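# Place the part on the cabinet rack

## Task

Set the part down on the rack inside the cabinet, then open the gripper and pull the arm away from it.

## Robot and tools

The robot has two arms, left_arm and right_arm, each ending in a parallel gripper. All state readings share one scene frame whose origin sits on the table top midway between the arms. +z is up, +x points out across the table, and left_arm sits toward +y. The names left and right belong to the arms and say nothing about sides of a camera image. Each result gives every gripper's end_effector_position in metres and its end_effector_quat_wxyz. That position is the point between the finger pads, about 1 cm back from the tips, and it can be off, more so at long reach. In each gripper's own axes the fingers point along +z and close along y.

Every motion command uses a row of 14 numbers, each in [-1, 1], and both arms are always included even if one is idle. The first 7 are for left_arm: dx, dy, dz, rx, ry, rz, opening. The next 7 are the same for right_arm. dx, dy, dz are a position offset and rx, ry, rz are one rotation vector. All six are expressed in that gripper's own axes and are scaled so that 1.0 equals 0.6 m or 180 degrees. They are offsets from a measured starting pose, not poses. Opening is absolute: +1 is fully open (0.094 m) and -1 is closed.

execute_actions(actions): this is a list of actions. Each action is a table of up to 15 rows, and each row is applied for one control step of 1/30 s. If a table is shorter than 15 rows, its last row holds for the remaining steps. Every row in an action is an offset from the gripper's measured pose when that action began, not from the row before it. For the first action of a call, the start is the last pose reported in this scene. Sending an empty list just returns the state and images. On each step the command is clipped to within 70 mm and 16 degrees of the measured pose. Because of this, a distant target can take several actions, and you have to resend the remainder. When position and orientation cannot both be reached, position wins.

move(target, speed, blocking): target is a single 14-number row as above. Its offsets are taken from the pose in the latest result that shows one. Each gripper travels in a straight line, and both paths finish at the same time, lasting 0.5 to 10 s. Anything not reached after 10 s is left short. speed is the top speed in m/s, from 0.002 to 0.5, default 0.25, and rotation is capped at twice that value in rad/s. The paths do not avoid obstacles or the other arm. Grippers may lag, stray, or overshoot speed, especially when the arm is almost straight. The opening is applied as the move begins. With blocking=false the result comes back after 0.5 s while the motion continues. Until a result shows that move has ended, further moves and execute_actions are refused, so use wait(0) or stop first. The result adds a move: line. It reports the ending (done, off_target, moving, held, fault) and which limits acted. limits=paced means the pose was clipped. limits=held means some steps were blocked, after which the arm may speed up sharply. It also gives each gripper's distance from its target.

wait(seconds): takes 0 to 10 s. The arms keep their last command while the scene runs, and the call returns early if a move finishes. stop(): brakes a running move. The brakes need distance, more when the arm is fast, and the fingers keep moving. zoom_image(camera, region): gives a closer look at part of that camera's most recent image. region is [x0, y0, x1, y1] in pixels, with (0,0) at the top-left corner, and can be at most 504x504. The cameras are cam_head_left, cam_head_right, cam_high, cam_low, cam_left_wrist and cam_right_wrist, all 504x504. finished_scene(scene): ends the given scene, numbered 1 or 2, and cannot be undone. Call it only once the part is resting on the rack, released, and the gripper has moved away.

Reading results: Hand target lines show the pose each controller is currently heading for. Step readings list positions at some control steps, and HELD beside an arm means part of its row was held back. A pose unreachable line means the clearance check changed or blocked that arm's command. FAULT or OVER-TEMPERATURE FAULT means the arm stopped. MOTOR HOT appears at 75 °C. At 90 °C the arm halts for 10 s, and at 100 °C it goes limp and falls. Holding a load heats the motors, even while the reply is being written. grip_measured uses the same scale as the commanded opening. To hold a part, command roughly 0.03 below grip_measured, or closer to it for a lighter grip.

Arms usually end up a centimetre or more low. An arm meant to stay put should get a corrective offset back to its pose in the first call of a reply and zeros after that. Keep its opening unchanged.

Hazards: nothing may leave the table. Keep the arms from hitting or pressing on each other. Avoid dropping, slipping, slamming or hard pushes. Faster contact, or a target set deeper beyond the contact, presses harder. The part may occasionally get tugged while held. The simulation keeps running while replies are written.

Each tool is called as name(argument=value, ...), one argument or row to a line, values as JSON.

## Session

I'll start by looking at the current state of the scene.

execute_actions(
  actions=[],
)

Scene clock: 0.00 s.
left_arm: end_effector_position=(+0.4525, +0.2859, +0.1883) grip_measured=+1.000 end_effector_quat_wxyz=(-0.199, +0.700, -0.636, +0.258) | right_arm: end_effector_position=(+0.6368, -0.2116, +0.2638) grip_measured=+1.000 end_effector_quat_wxyz=(+0.638, -0.573, +0.418, +0.300)
Joint positions: left_arm=[ 0.128  1.503  1.272 -0.685  0.115 -1.598  0.094] | right_arm=[-0.078  2.57   2.355  0.173 -1.433 -0.544  0.094]
Joint velocities: left_arm=[ 0.012 -0.012  0.002  0.081 -0.051  0.081  0.   ] | right_arm=[-0.002 -0.017 -0.012  0.007 -0.007  0.007  0.   ]
Hand target (left_arm): +0.453, +0.287, +0.194; -0.206, +0.697, -0.636, +0.259
Hand target (right_arm): +0.635, -0.211, +0.274; +0.640, -0.575, +0.414, +0.297

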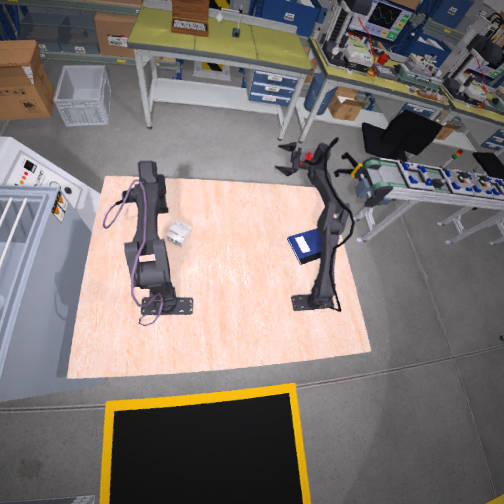

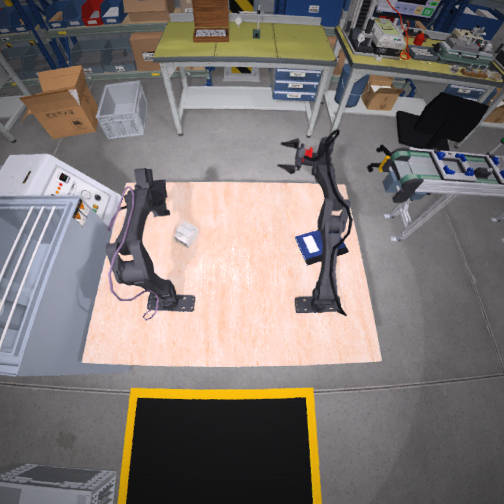

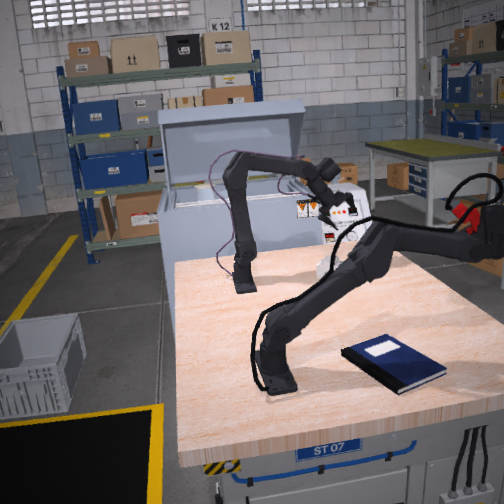

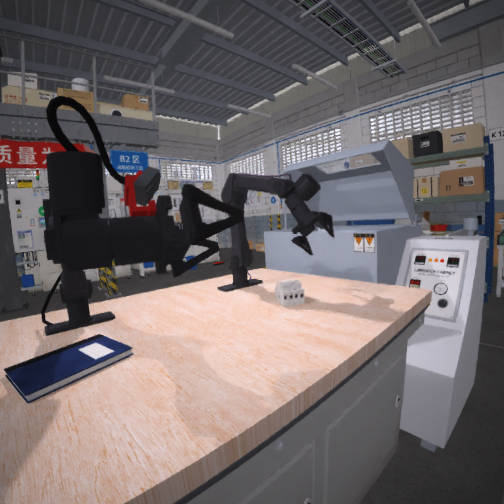

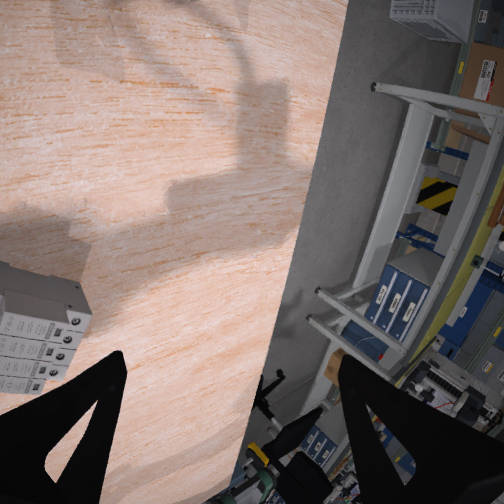

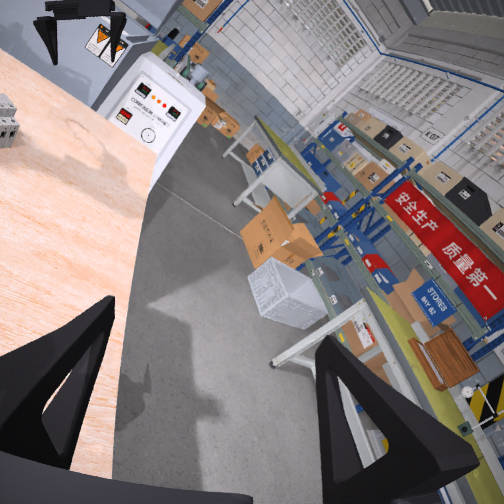

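zoom_image(
  camera="cam_head_left",
  region=[0, 120, 250, 400],
)

zoom_image(
  camera="cam_head_right",
  region=[0, 130, 250, 400],
)

zoom_image(
  camera="cam_high",
  region=[140, 80, 400, 320],
)

zoom_image(
  camera="cam_low",
  region=[200, 120, 500, 340],
)

Region (0, 120, 250, 400) of cam_head_left's 504x504 image, scaled by 1.800, with more detail than that image has; it fills the left 450 columns of this view, and the rest is white.

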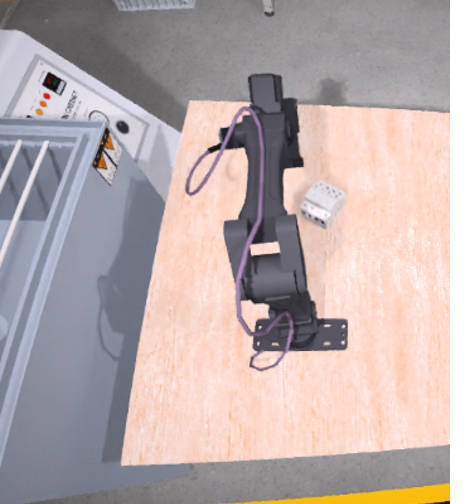

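Region (0, 130, 250, 400) of cam_head_right's 504x504 image, scaled by 1.867, with more detail than that image has; it fills the left 467 columns of this view, and the rest is white.

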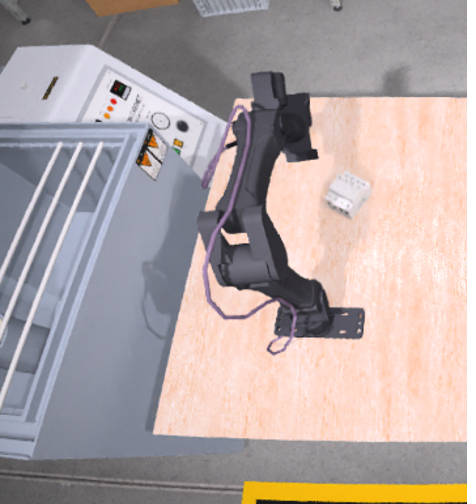

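Region (140, 80, 400, 320) of cam_high's 504x504 image, scaled by 1.938, with more detail than that image has; it fills the top 465 rows of this view, and the rest is white.

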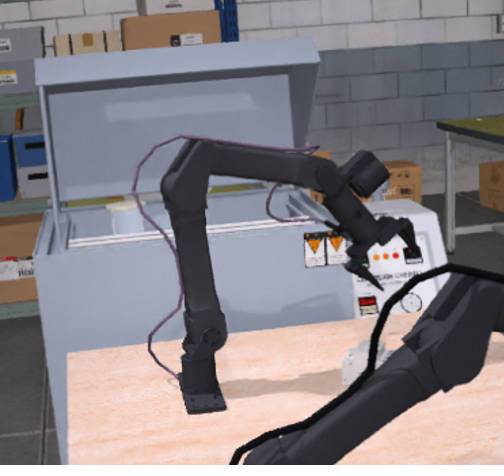

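Region (200, 120, 500, 340) of cam_low's 504x504 image, scaled by 1.680, with more detail than that image has; it fills the top 370 rows of this view, and the rest is white.

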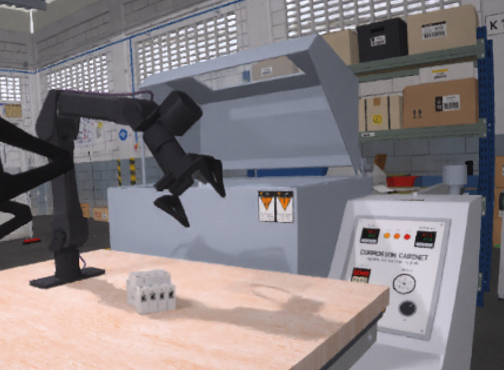

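zoom_image(
  camera="cam_head_left",
  region=[150, 205, 210, 265],
)

zoom_image(
  camera="cam_low",
  region=[260, 265, 320, 320],
)

zoom_image(
  camera="cam_left_wrist",
  region=[0, 230, 150, 420],
)

Region (150, 205, 210, 265) of cam_head_left's 504x504 image, scaled by 8.400, with more detail than that image has.

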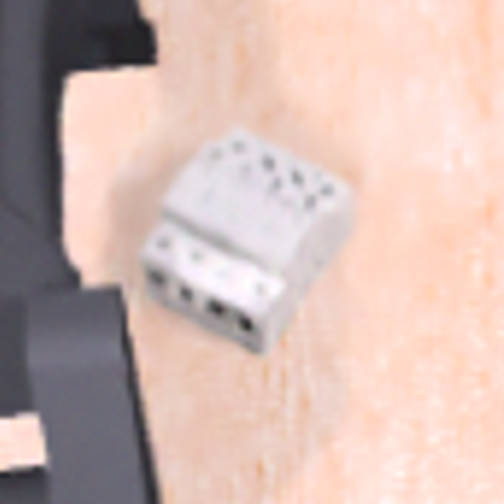

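Region (260, 265, 320, 320) of cam_low's 504x504 image, scaled by 8.400, with more detail than that image has; it fills the top 462 rows of this view, and the rest is white.

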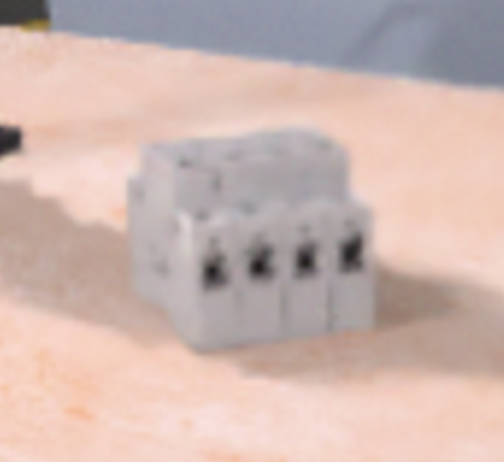

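Region (0, 230, 150, 420) of cam_left_wrist's 504x504 image, scaled by 2.653, with more detail than that image has; it fills the left 398 columns of this view, and the rest is white.

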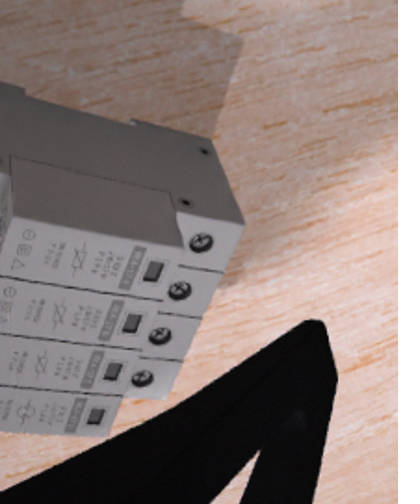

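zoom_image(
  camera="cam_head_right",
  region=[60, 160, 230, 380],
)

zoom_image(
  camera="cam_head_right",
  region=[230, 120, 400, 380],
)

Region (60, 160, 230, 380) of cam_head_right's 504x504 image, scaled by 2.291, with more detail than that image has; it fills the left 389 columns of this view, and the rest is white.

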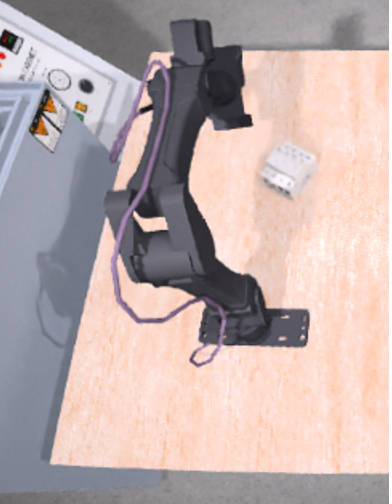

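Region (230, 120, 400, 380) of cam_head_right's 504x504 image, scaled by 1.938, with more detail than that image has; it fills the left 330 columns of this view, and the rest is white.

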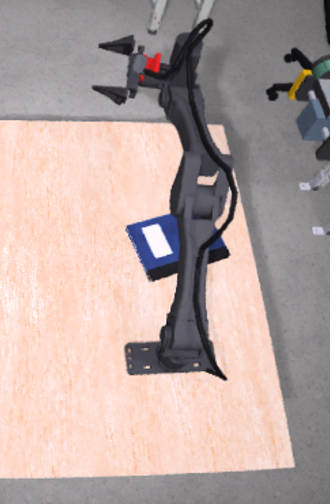

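zoom_image(
  camera="cam_head_right",
  region=[160, 210, 210, 260],
)

zoom_image(
  camera="cam_head_right",
  region=[0, 180, 110, 390],
)

Region (160, 210, 210, 260) of cam_head_right's 504x504 image, scaled by 10.080, with more detail than that image has.

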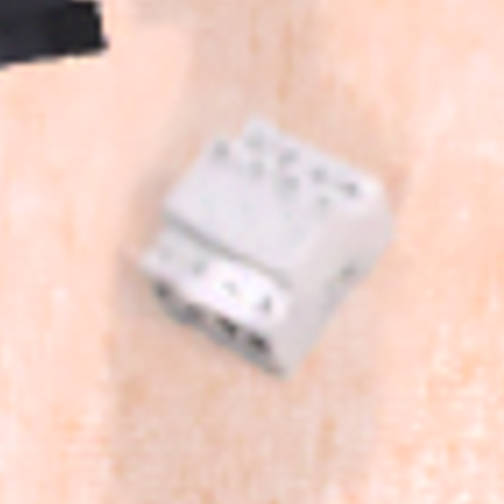

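Region (0, 180, 110, 390) of cam_head_right's 504x504 image, scaled by 2.400, with more detail than that image has; it fills the left 264 columns of this view, and the rest is white.

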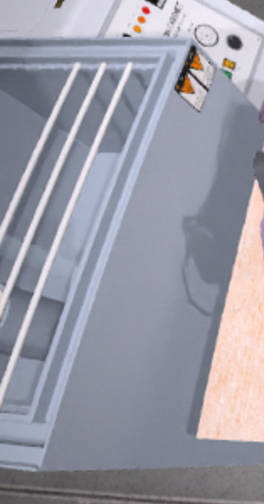

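zoom_image(
  camera="cam_head_left",
  region=[0, 165, 130, 295],
)

zoom_image(
  camera="cam_head_left",
  region=[0, 290, 130, 420],
)

zoom_image(
  camera="cam_head_left",
  region=[260, 130, 400, 370],
)

zoom_image(
  camera="cam_head_right",
  region=[0, 170, 130, 300],
)

Region (0, 165, 130, 295) of cam_head_left's 504x504 image, scaled by 3.877, with more detail than that image has.

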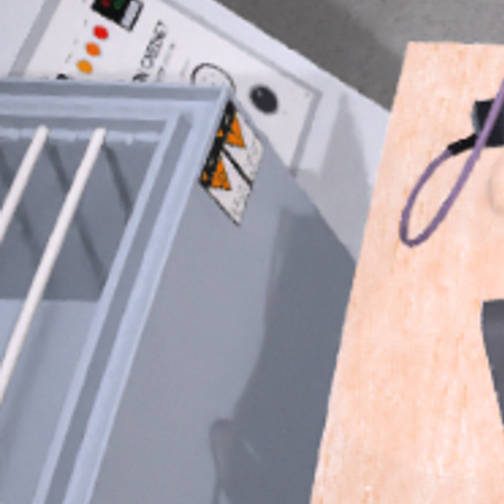

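Region (0, 290, 130, 420) of cam_head_left's 504x504 image, scaled by 3.877, with more detail than that image has.

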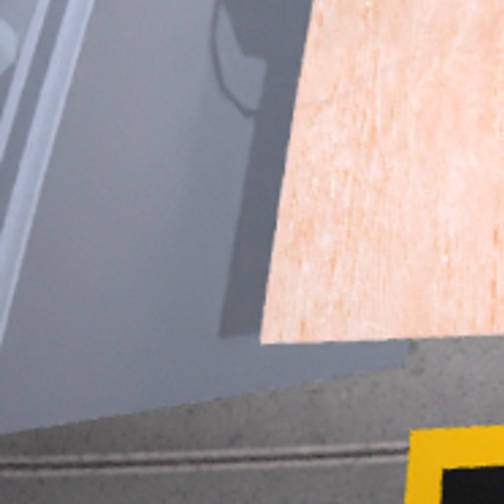

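Region (260, 130, 400, 370) of cam_head_left's 504x504 image, scaled by 2.100, with more detail than that image has; it fills the left 294 columns of this view, and the rest is white.

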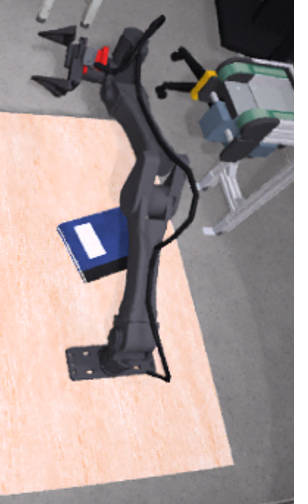

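Region (0, 170, 130, 300) of cam_head_right's 504x504 image, scaled by 3.877, with more detail than that image has.

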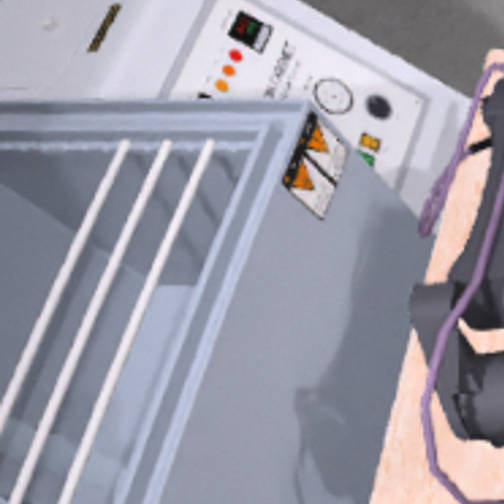

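zoom_image(
  camera="cam_high",
  region=[150, 170, 290, 310],
)

zoom_image(
  camera="cam_high",
  region=[270, 140, 410, 280],
)

zoom_image(
  camera="cam_high",
  region=[150, 300, 504, 504],
)

Region (150, 170, 290, 310) of cam_high's 504x504 image, scaled by 3.600, with more detail than that image has.

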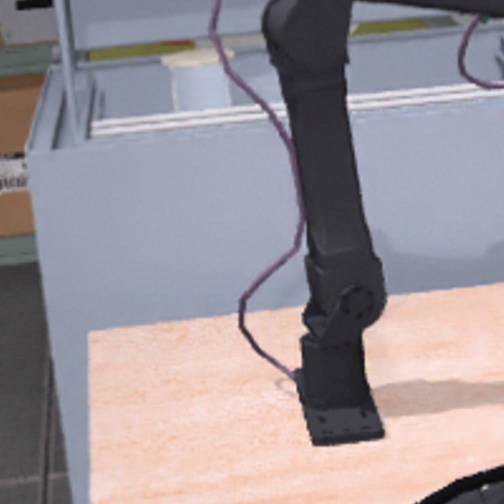

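Region (270, 140, 410, 280) of cam_high's 504x504 image, scaled by 3.600, with more detail than that image has.

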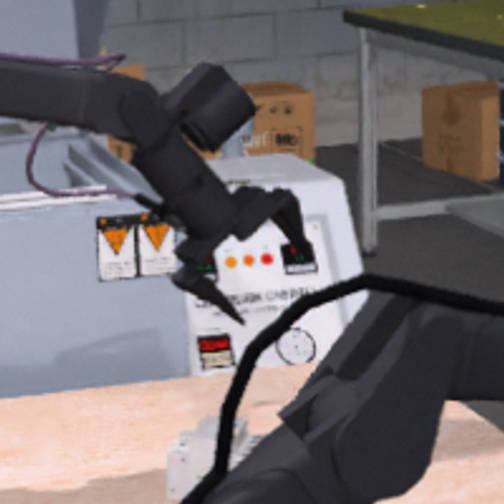

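Region (150, 300, 504, 504) of cam_high's 504x504 image, scaled by 1.424, with more detail than that image has; it fills the top 290 rows of this view, and the rest is white.

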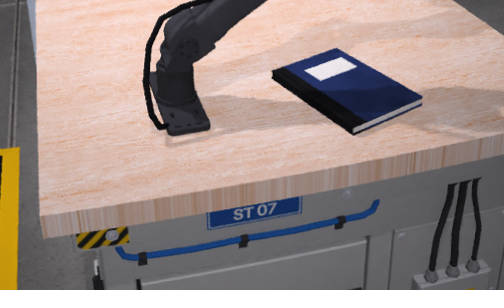

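move(
  target=[0.0163, 0.2702, -0.0638, 0.1211, 0.0424, 0.6494, 1, -0.147, 0.4945, -0.3487, 0.4097, 0.1872, 0.1996, 1],
  speed=0.4,
)

Scene clock: 123.47 s.
left_arm: end_effector_position=(+0.3025, +0.2645, +0.1214) grip_measured=+1.000 end_effector_quat_wxyz=(+0.390, +0.230, +0.887, -0.093) | right_arm: end_effector_position=(+0.3021, -0.3567, +0.1951) grip_measured=+1.000 end_effector_quat_wxyz=(+0.574, -0.007, +0.819, -0.001)
Joint positions: left_arm=[ 0.447  0.939  0.577 -0.624  0.621  0.742  0.094] | right_arm=[-0.037  0.443  0.394 -0.298 -0.017 -0.016  0.094]
Joint velocities: left_arm=[ 0.012 -0.002 -0.002 -0.007 -0.037  0.022  0.   ] | right_arm=[ 0.002  0.002 -0.017 -0.022  0.007 -0.007  0.   ]
Hand target (left_arm): +0.300, +0.263, +0.123; +0.392, +0.229, +0.885, -0.101
Hand target (right_arm): +0.299, -0.357, +0.211; +0.589, -0.004, +0.808, -0.002
Off the commanded pose (left_arm): 0.005 m, 1 deg.
Off the commanded pose (right_arm): 0.006 m, 3 deg.
move: off_target (right_arm)

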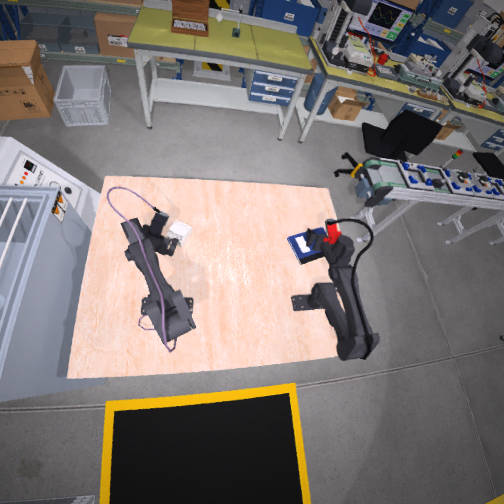

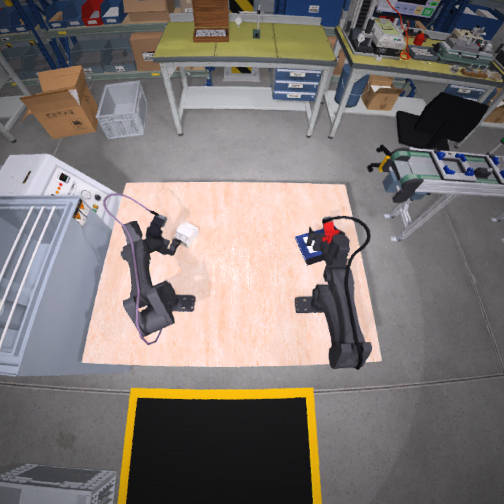

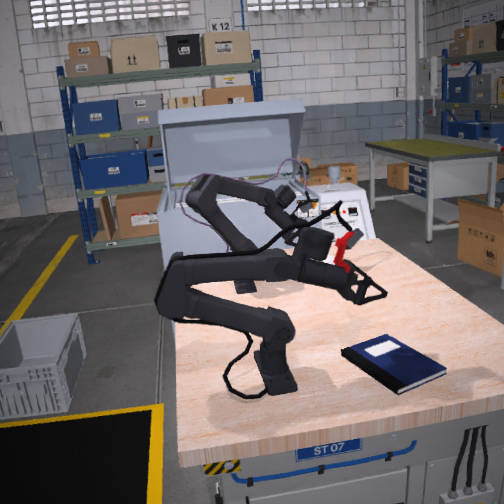

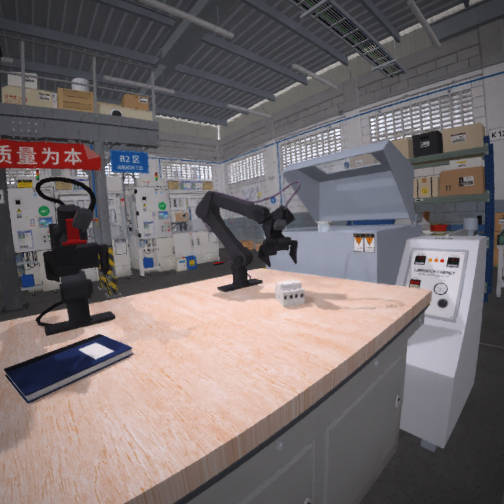

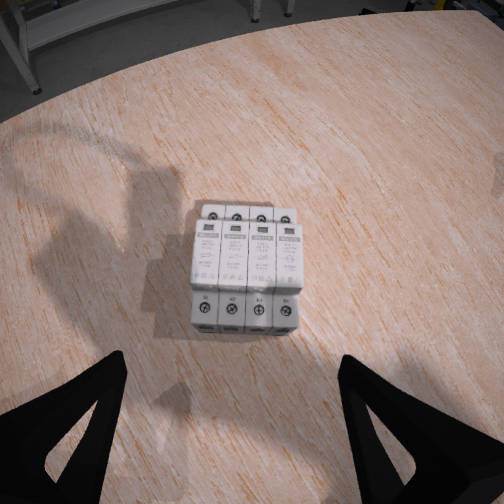

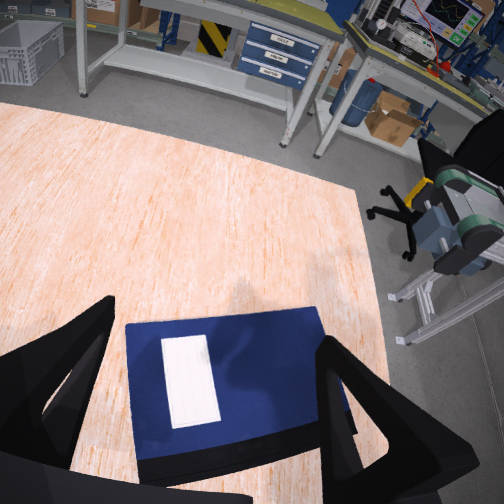

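zoom_image(
  camera="cam_left_wrist",
  region=[100, 180, 380, 400],
)

zoom_image(
  camera="cam_low",
  region=[220, 180, 360, 320],
)

zoom_image(
  camera="cam_head_right",
  region=[110, 190, 210, 290],
)

Region (100, 180, 380, 400) of cam_left_wrist's 504x504 image, scaled by 1.800, with more detail than that image has; it fills the top 396 rows of this view, and the rest is white.

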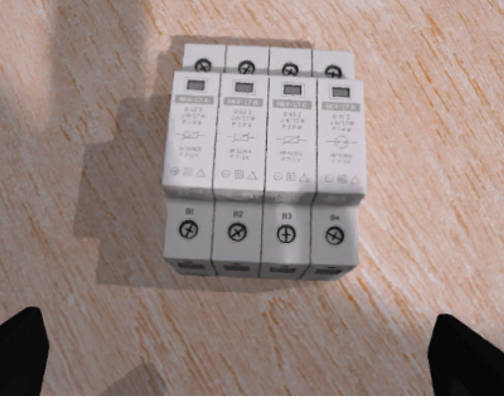

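Region (220, 180, 360, 320) of cam_low's 504x504 image, scaled by 3.600, with more detail than that image has.

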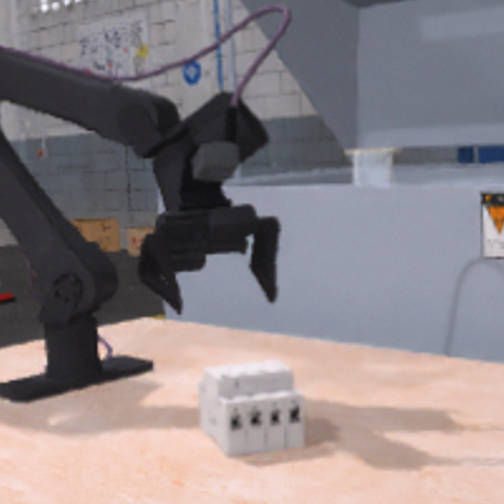

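Region (110, 190, 210, 290) of cam_head_right's 504x504 image, scaled by 5.040, with more detail than that image has.

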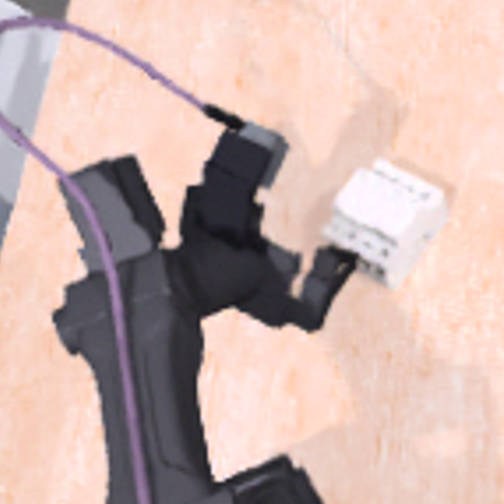

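move(
  target=[0.012, -0.010, 0.192, 0, 0, -0.006, 1, -0.019, 0, -0.007, 0, -0.012, 0, 1],
  speed=0.12,
)

Scene clock: 192.47 s.
left_arm: end_effector_position=(+0.3706, +0.2241, +0.0409) grip_measured=+1.000 end_effector_quat_wxyz=(+0.392, +0.220, +0.888, -0.095) | right_arm: end_effector_position=(+0.3020, -0.3570, +0.1948) grip_measured=+1.000 end_effector_quat_wxyz=(+0.574, -0.006, +0.819, -0.002)
Joint positions: left_arm=[0.127 1.376 0.427 0.117 0.42  0.427 0.094] | right_arm=[-0.036  0.443  0.394 -0.299 -0.015 -0.016  0.094]
Joint velocities: left_arm=[-0.002  0.002 -0.002  0.037 -0.051 -0.022  0.   ] | right_arm=[-0.012 -0.007 -0.027  0.066  0.007 -0.066  0.   ]
Hand target (left_arm): +0.369, +0.221, +0.037; +0.389, +0.222, +0.889, -0.097
Hand target (right_arm): +0.302, -0.357, +0.207; +0.590, -0.007, +0.808, -0.001
Off the commanded pose (left_arm): 0.004 m, 0 deg.
Off the commanded pose (right_arm): 0.012 m, 2 deg.
move: off_target (right_arm)

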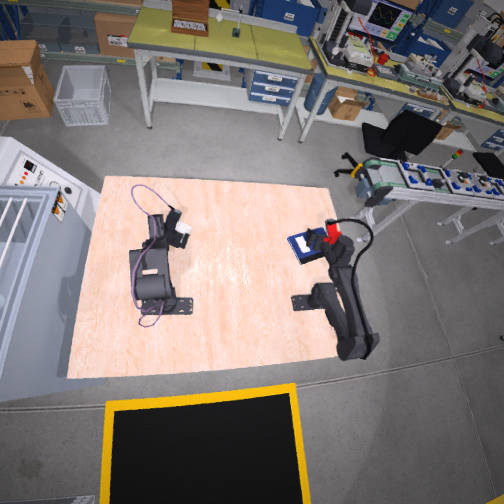

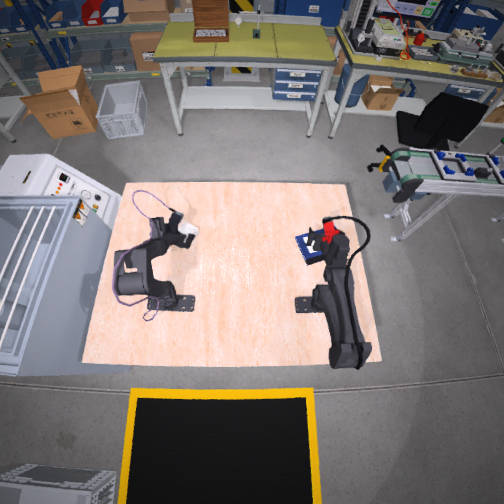

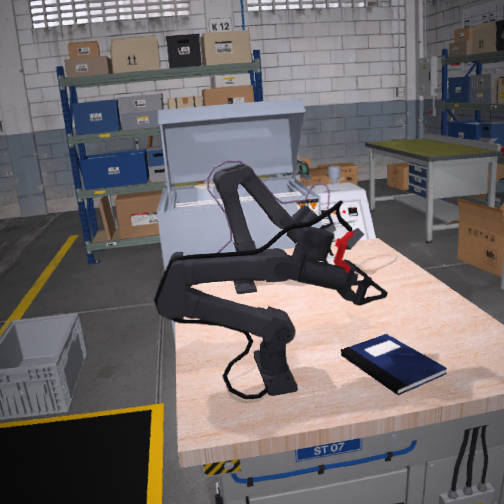

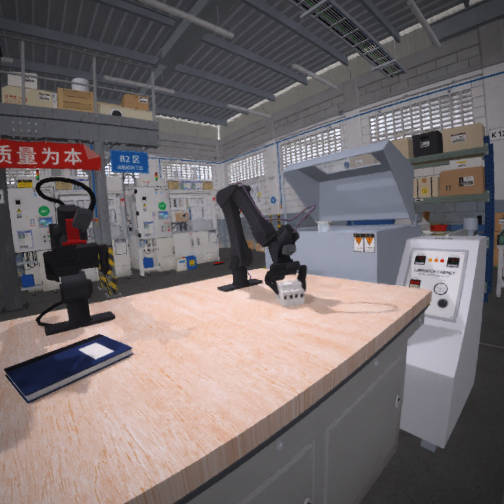

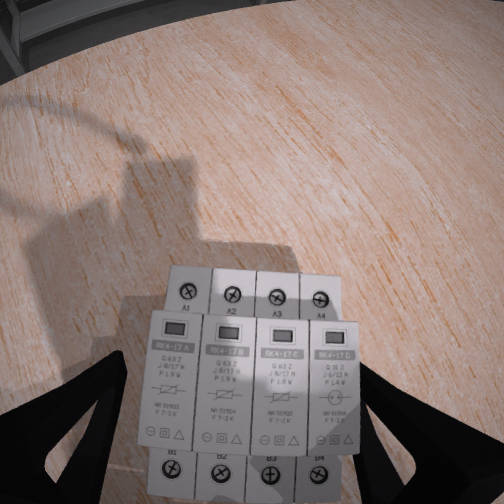

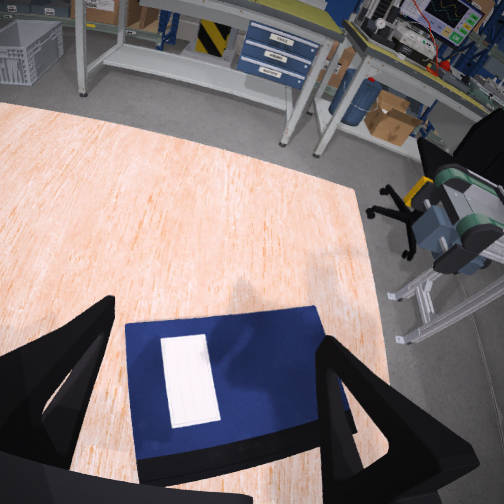

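execute_actions(
  actions=[
    [[0.001,-0.003,0.002,0,0,0,1, -0.019,0,-0.007,0,-0.012,0,1],[0.002,-0.005,0.004,0,0,0,1, -0.019,0,-0.007,0,-0.012,0,1],[0.003,-0.007,0.005,0,0,0,1, -0.019,0,-0.007,0,-0.012,0,1],[0.004,-0.009,0.007,0,0,0,1, -0.019,0,-0.007,0,-0.012,0,1],[0.005,-0.011,0.008,0,0,0,1, -0.019,0,-0.007,0,-0.012,0,1],[0.006,-0.013,0.010,0,0,0,0.97, -0.019,0,-0.007,0,-0.012,0,1],[0.007,-0.015,0.011,0,0,0,0.94, -0.019,0,-0.007,0,-0.012,0,1],[0.008,-0.017,0.012,0,0,0,0.9, -0.019,0,-0.007,0,-0.012,0,1],[0.008,-0.017,0.012,0,0,0,0.87, -0.019,0,-0.007,0,-0.012,0,1],[0.008,-0.017,0.012,0,0,0,0.84, -0.019,0,-0.007,0,-0.012,0,1],[0.008,-0.017,0.012,0,0,0,0.8, -0.019,0,-0.007,0,-0.012,0,1]],
  ],
)

Scene clock: 228.50 s.
left_arm: end_effector_position=(+0.3672, +0.2166, +0.0341) grip_measured=+0.802 end_effector_quat_wxyz=(+0.389, +0.219, +0.890, -0.095) | right_arm: end_effector_position=(+0.3020, -0.3570, +0.1948) grip_measured=+1.000 end_effector_quat_wxyz=(+0.574, -0.006, +0.819, -0.002)
Joint positions: left_arm=[0.091 1.385 0.399 0.158 0.394 0.398 0.085] | right_arm=[-0.036  0.443  0.394 -0.299 -0.015 -0.016  0.094]
Joint velocities: left_arm=[-0.007 -0.002 -0.017  0.066 -0.007  0.007  0.   ] | right_arm=[ 0.002 -0.022 -0.002 -0.022 -0.051 -0.007  0.   ]
Hand target (left_arm): +0.368, +0.214, +0.033; +0.391, +0.220, +0.889, -0.095
Hand target (right_arm): +0.302, -0.357, +0.207; +0.589, -0.006, +0.808, -0.002
Off the commanded pose (left_arm): 0.003 m, 0 deg.
Off the commanded pose (right_arm): 0.012 m, 2 deg.
Step readings (end_effector_position):
0: left_arm (+0.3709, +0.2242, +0.0412) | right_arm (+0.3020, -0.3570, +0.1948)
1: left_arm (+0.3709, +0.2243, +0.0411) | right_arm (+0.3020, -0.3570, +0.1948)
2: left_arm (+0.3710, +0.2245, +0.0411) | right_arm (+0.3020, -0.3570, +0.1948)
4: left_arm (+0.3714, +0.2241, +0.0412) | right_arm (+0.3020, -0.3570, +0.1948)
8: left_arm (+0.3694, +0.2187, +0.0388) | right_arm (+0.3020, -0.3570, +0.1948)
15: end_effector_position above

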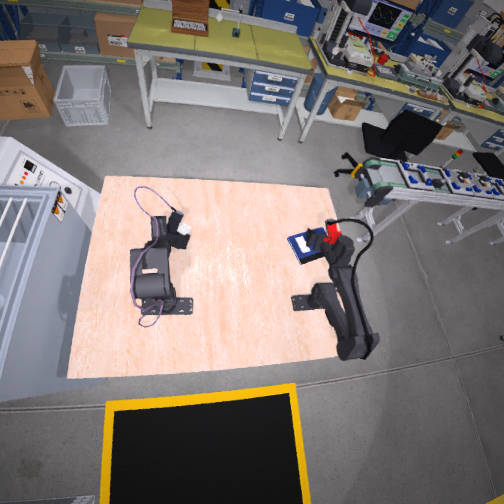

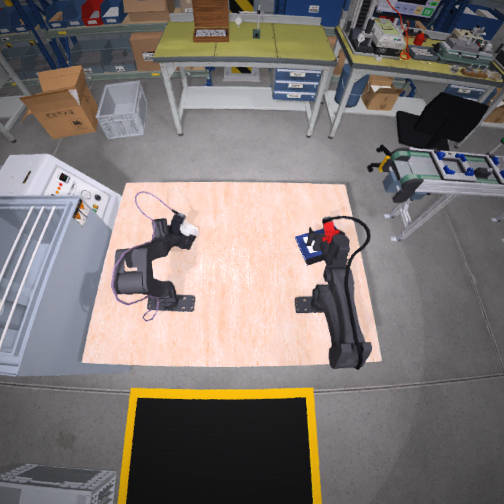

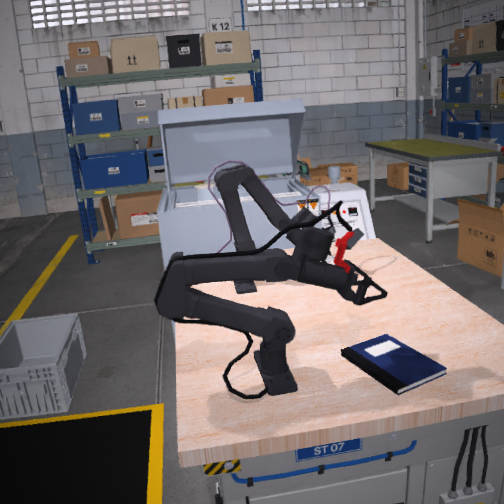

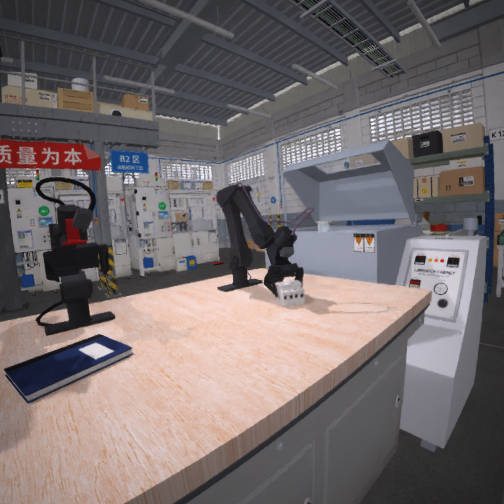

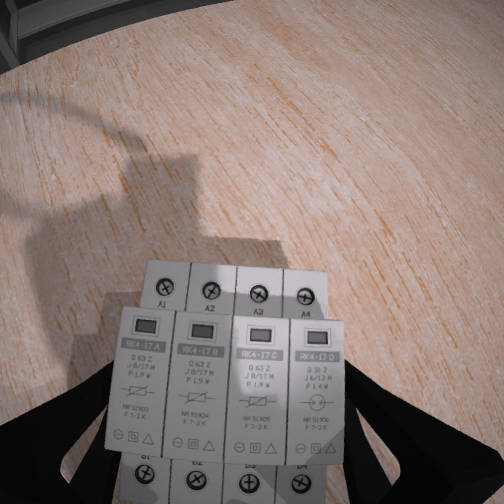

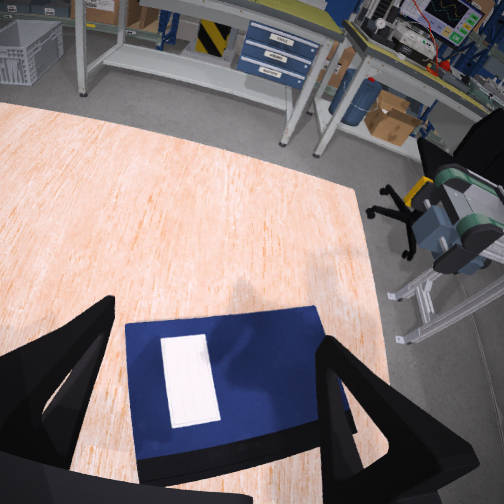

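execute_actions(
  actions=[
    [[0,0,0,0,0,0,0.76, -0.019,0,-0.007,0,-0.012,0,1],[0,0,0,0,0,0,0.72, -0.019,0,-0.007,0,-0.012,0,1],[0,0,0,0,0,0,0.68, -0.019,0,-0.007,0,-0.012,0,1],[0,0,0,0,0,0,0.65, -0.019,0,-0.007,0,-0.012,0,1],[0,0,0,0,0,0,0.62, -0.019,0,-0.007,0,-0.012,0,1],[0,0,0,0,0,0,0.60, -0.019,0,-0.007,0,-0.012,0,1],[0,0,0,0,0,0,0.58, -0.019,0,-0.007,0,-0.012,0,1],[0,0,0,0,0,0,0.56, -0.019,0,-0.007,0,-0.012,0,1],[0,0,0,0,0,0,0.54, -0.019,0,-0.007,0,-0.012,0,1],[0,0,0,0,0,0,0.525, -0.019,0,-0.007,0,-0.012,0,1],[0,0,0,0,0,0,0.51, -0.019,0,-0.007,0,-0.012,0,1],[0,0,0,0,0,0,0.495, -0.019,0,-0.007,0,-0.012,0,1],[0,0,0,0,0,0,0.48, -0.019,0,-0.007,0,-0.012,0,1],[0,0,0,0,0,0,0.465, -0.019,0,-0.007,0,-0.012,0,1],[0,0,0,0,0,0,0.45, -0.019,0,-0.007,0,-0.012,0,1]],
  ],
)

Scene clock: 240.40 s.
left_arm: end_effector_position=(+0.3689, +0.2173, +0.0353) grip_measured=+0.526 end_effector_quat_wxyz=(+0.392, +0.217, +0.889, -0.093) | right_arm: end_effector_position=(+0.3020, -0.3570, +0.1948) grip_measured=+1.000 end_effector_quat_wxyz=(+0.574, -0.006, +0.819, -0.002)
Joint positions: left_arm=[0.091 1.385 0.399 0.167 0.391 0.394 0.072] | right_arm=[-0.036  0.443  0.394 -0.299 -0.015 -0.016  0.094]
Joint velocities: left_arm=[-0.022  0.007 -0.022 -0.022 -0.066  0.022 -0.001] | right_arm=[-0.002 -0.007 -0.002 -0.022  0.022 -0.066  0.   ]
Hand target (left_arm): +0.367, +0.217, +0.034; +0.389, +0.219, +0.890, -0.095
Hand target (right_arm): +0.302, -0.357, +0.207; +0.589, -0.006, +0.808, -0.002
Off the commanded pose (left_arm): 0.002 m, 1 deg.
Off the commanded pose (right_arm): 0.012 m, 2 deg.
Step readings (end_effector_position):
0: left_arm (+0.3689, +0.2173, +0.0353) | right_arm (+0.3020, -0.3570, +0.1948)
1: left_arm (+0.3689, +0.2173, +0.0353) | right_arm (+0.3020, -0.3570, +0.1948)
2: left_arm (+0.3689, +0.2173, +0.0353) | right_arm (+0.3020, -0.3570, +0.1948)
4: left_arm (+0.3689, +0.2173, +0.0353) | right_arm (+0.3020, -0.3570, +0.1948)
8: left_arm (+0.3689, +0.2173, +0.0353) | right_arm (+0.3020, -0.3570, +0.1948)
15: end_effector_position above

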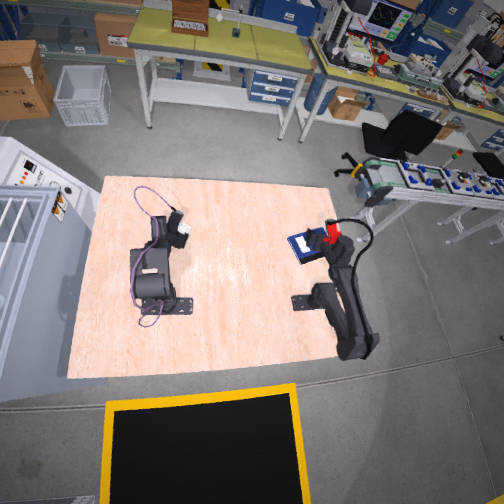

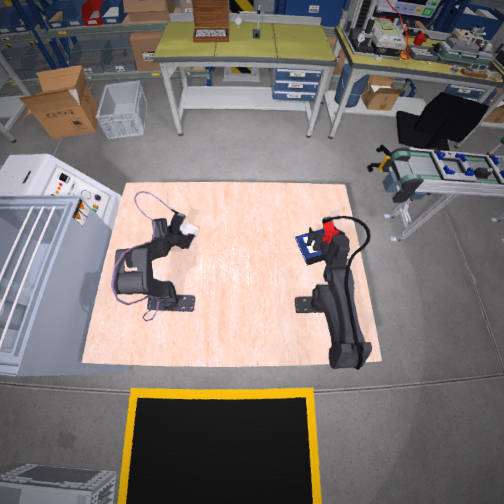

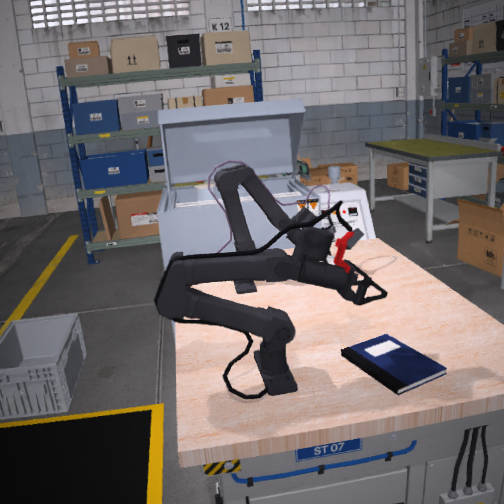

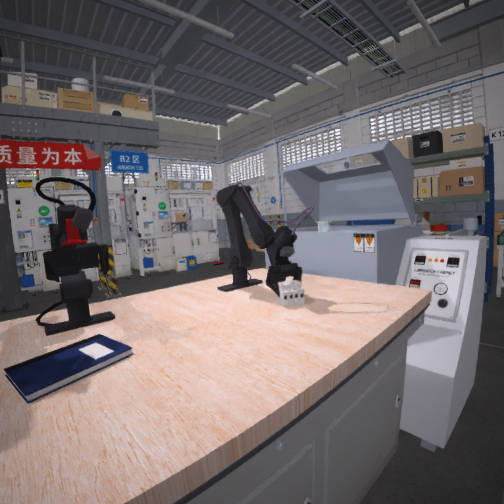

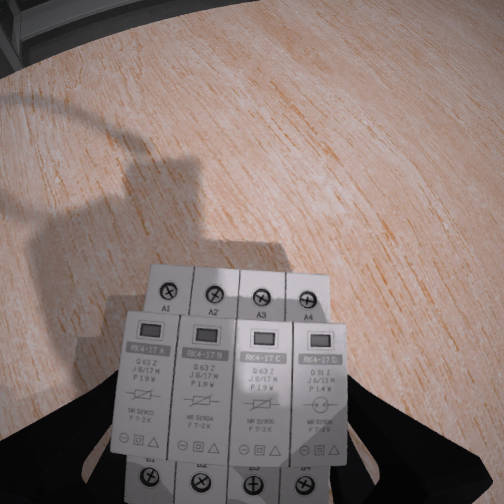

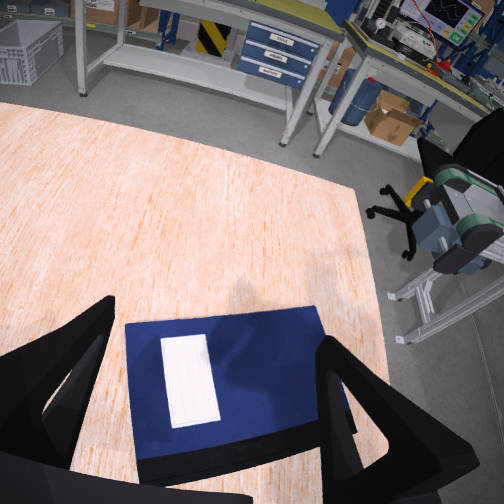

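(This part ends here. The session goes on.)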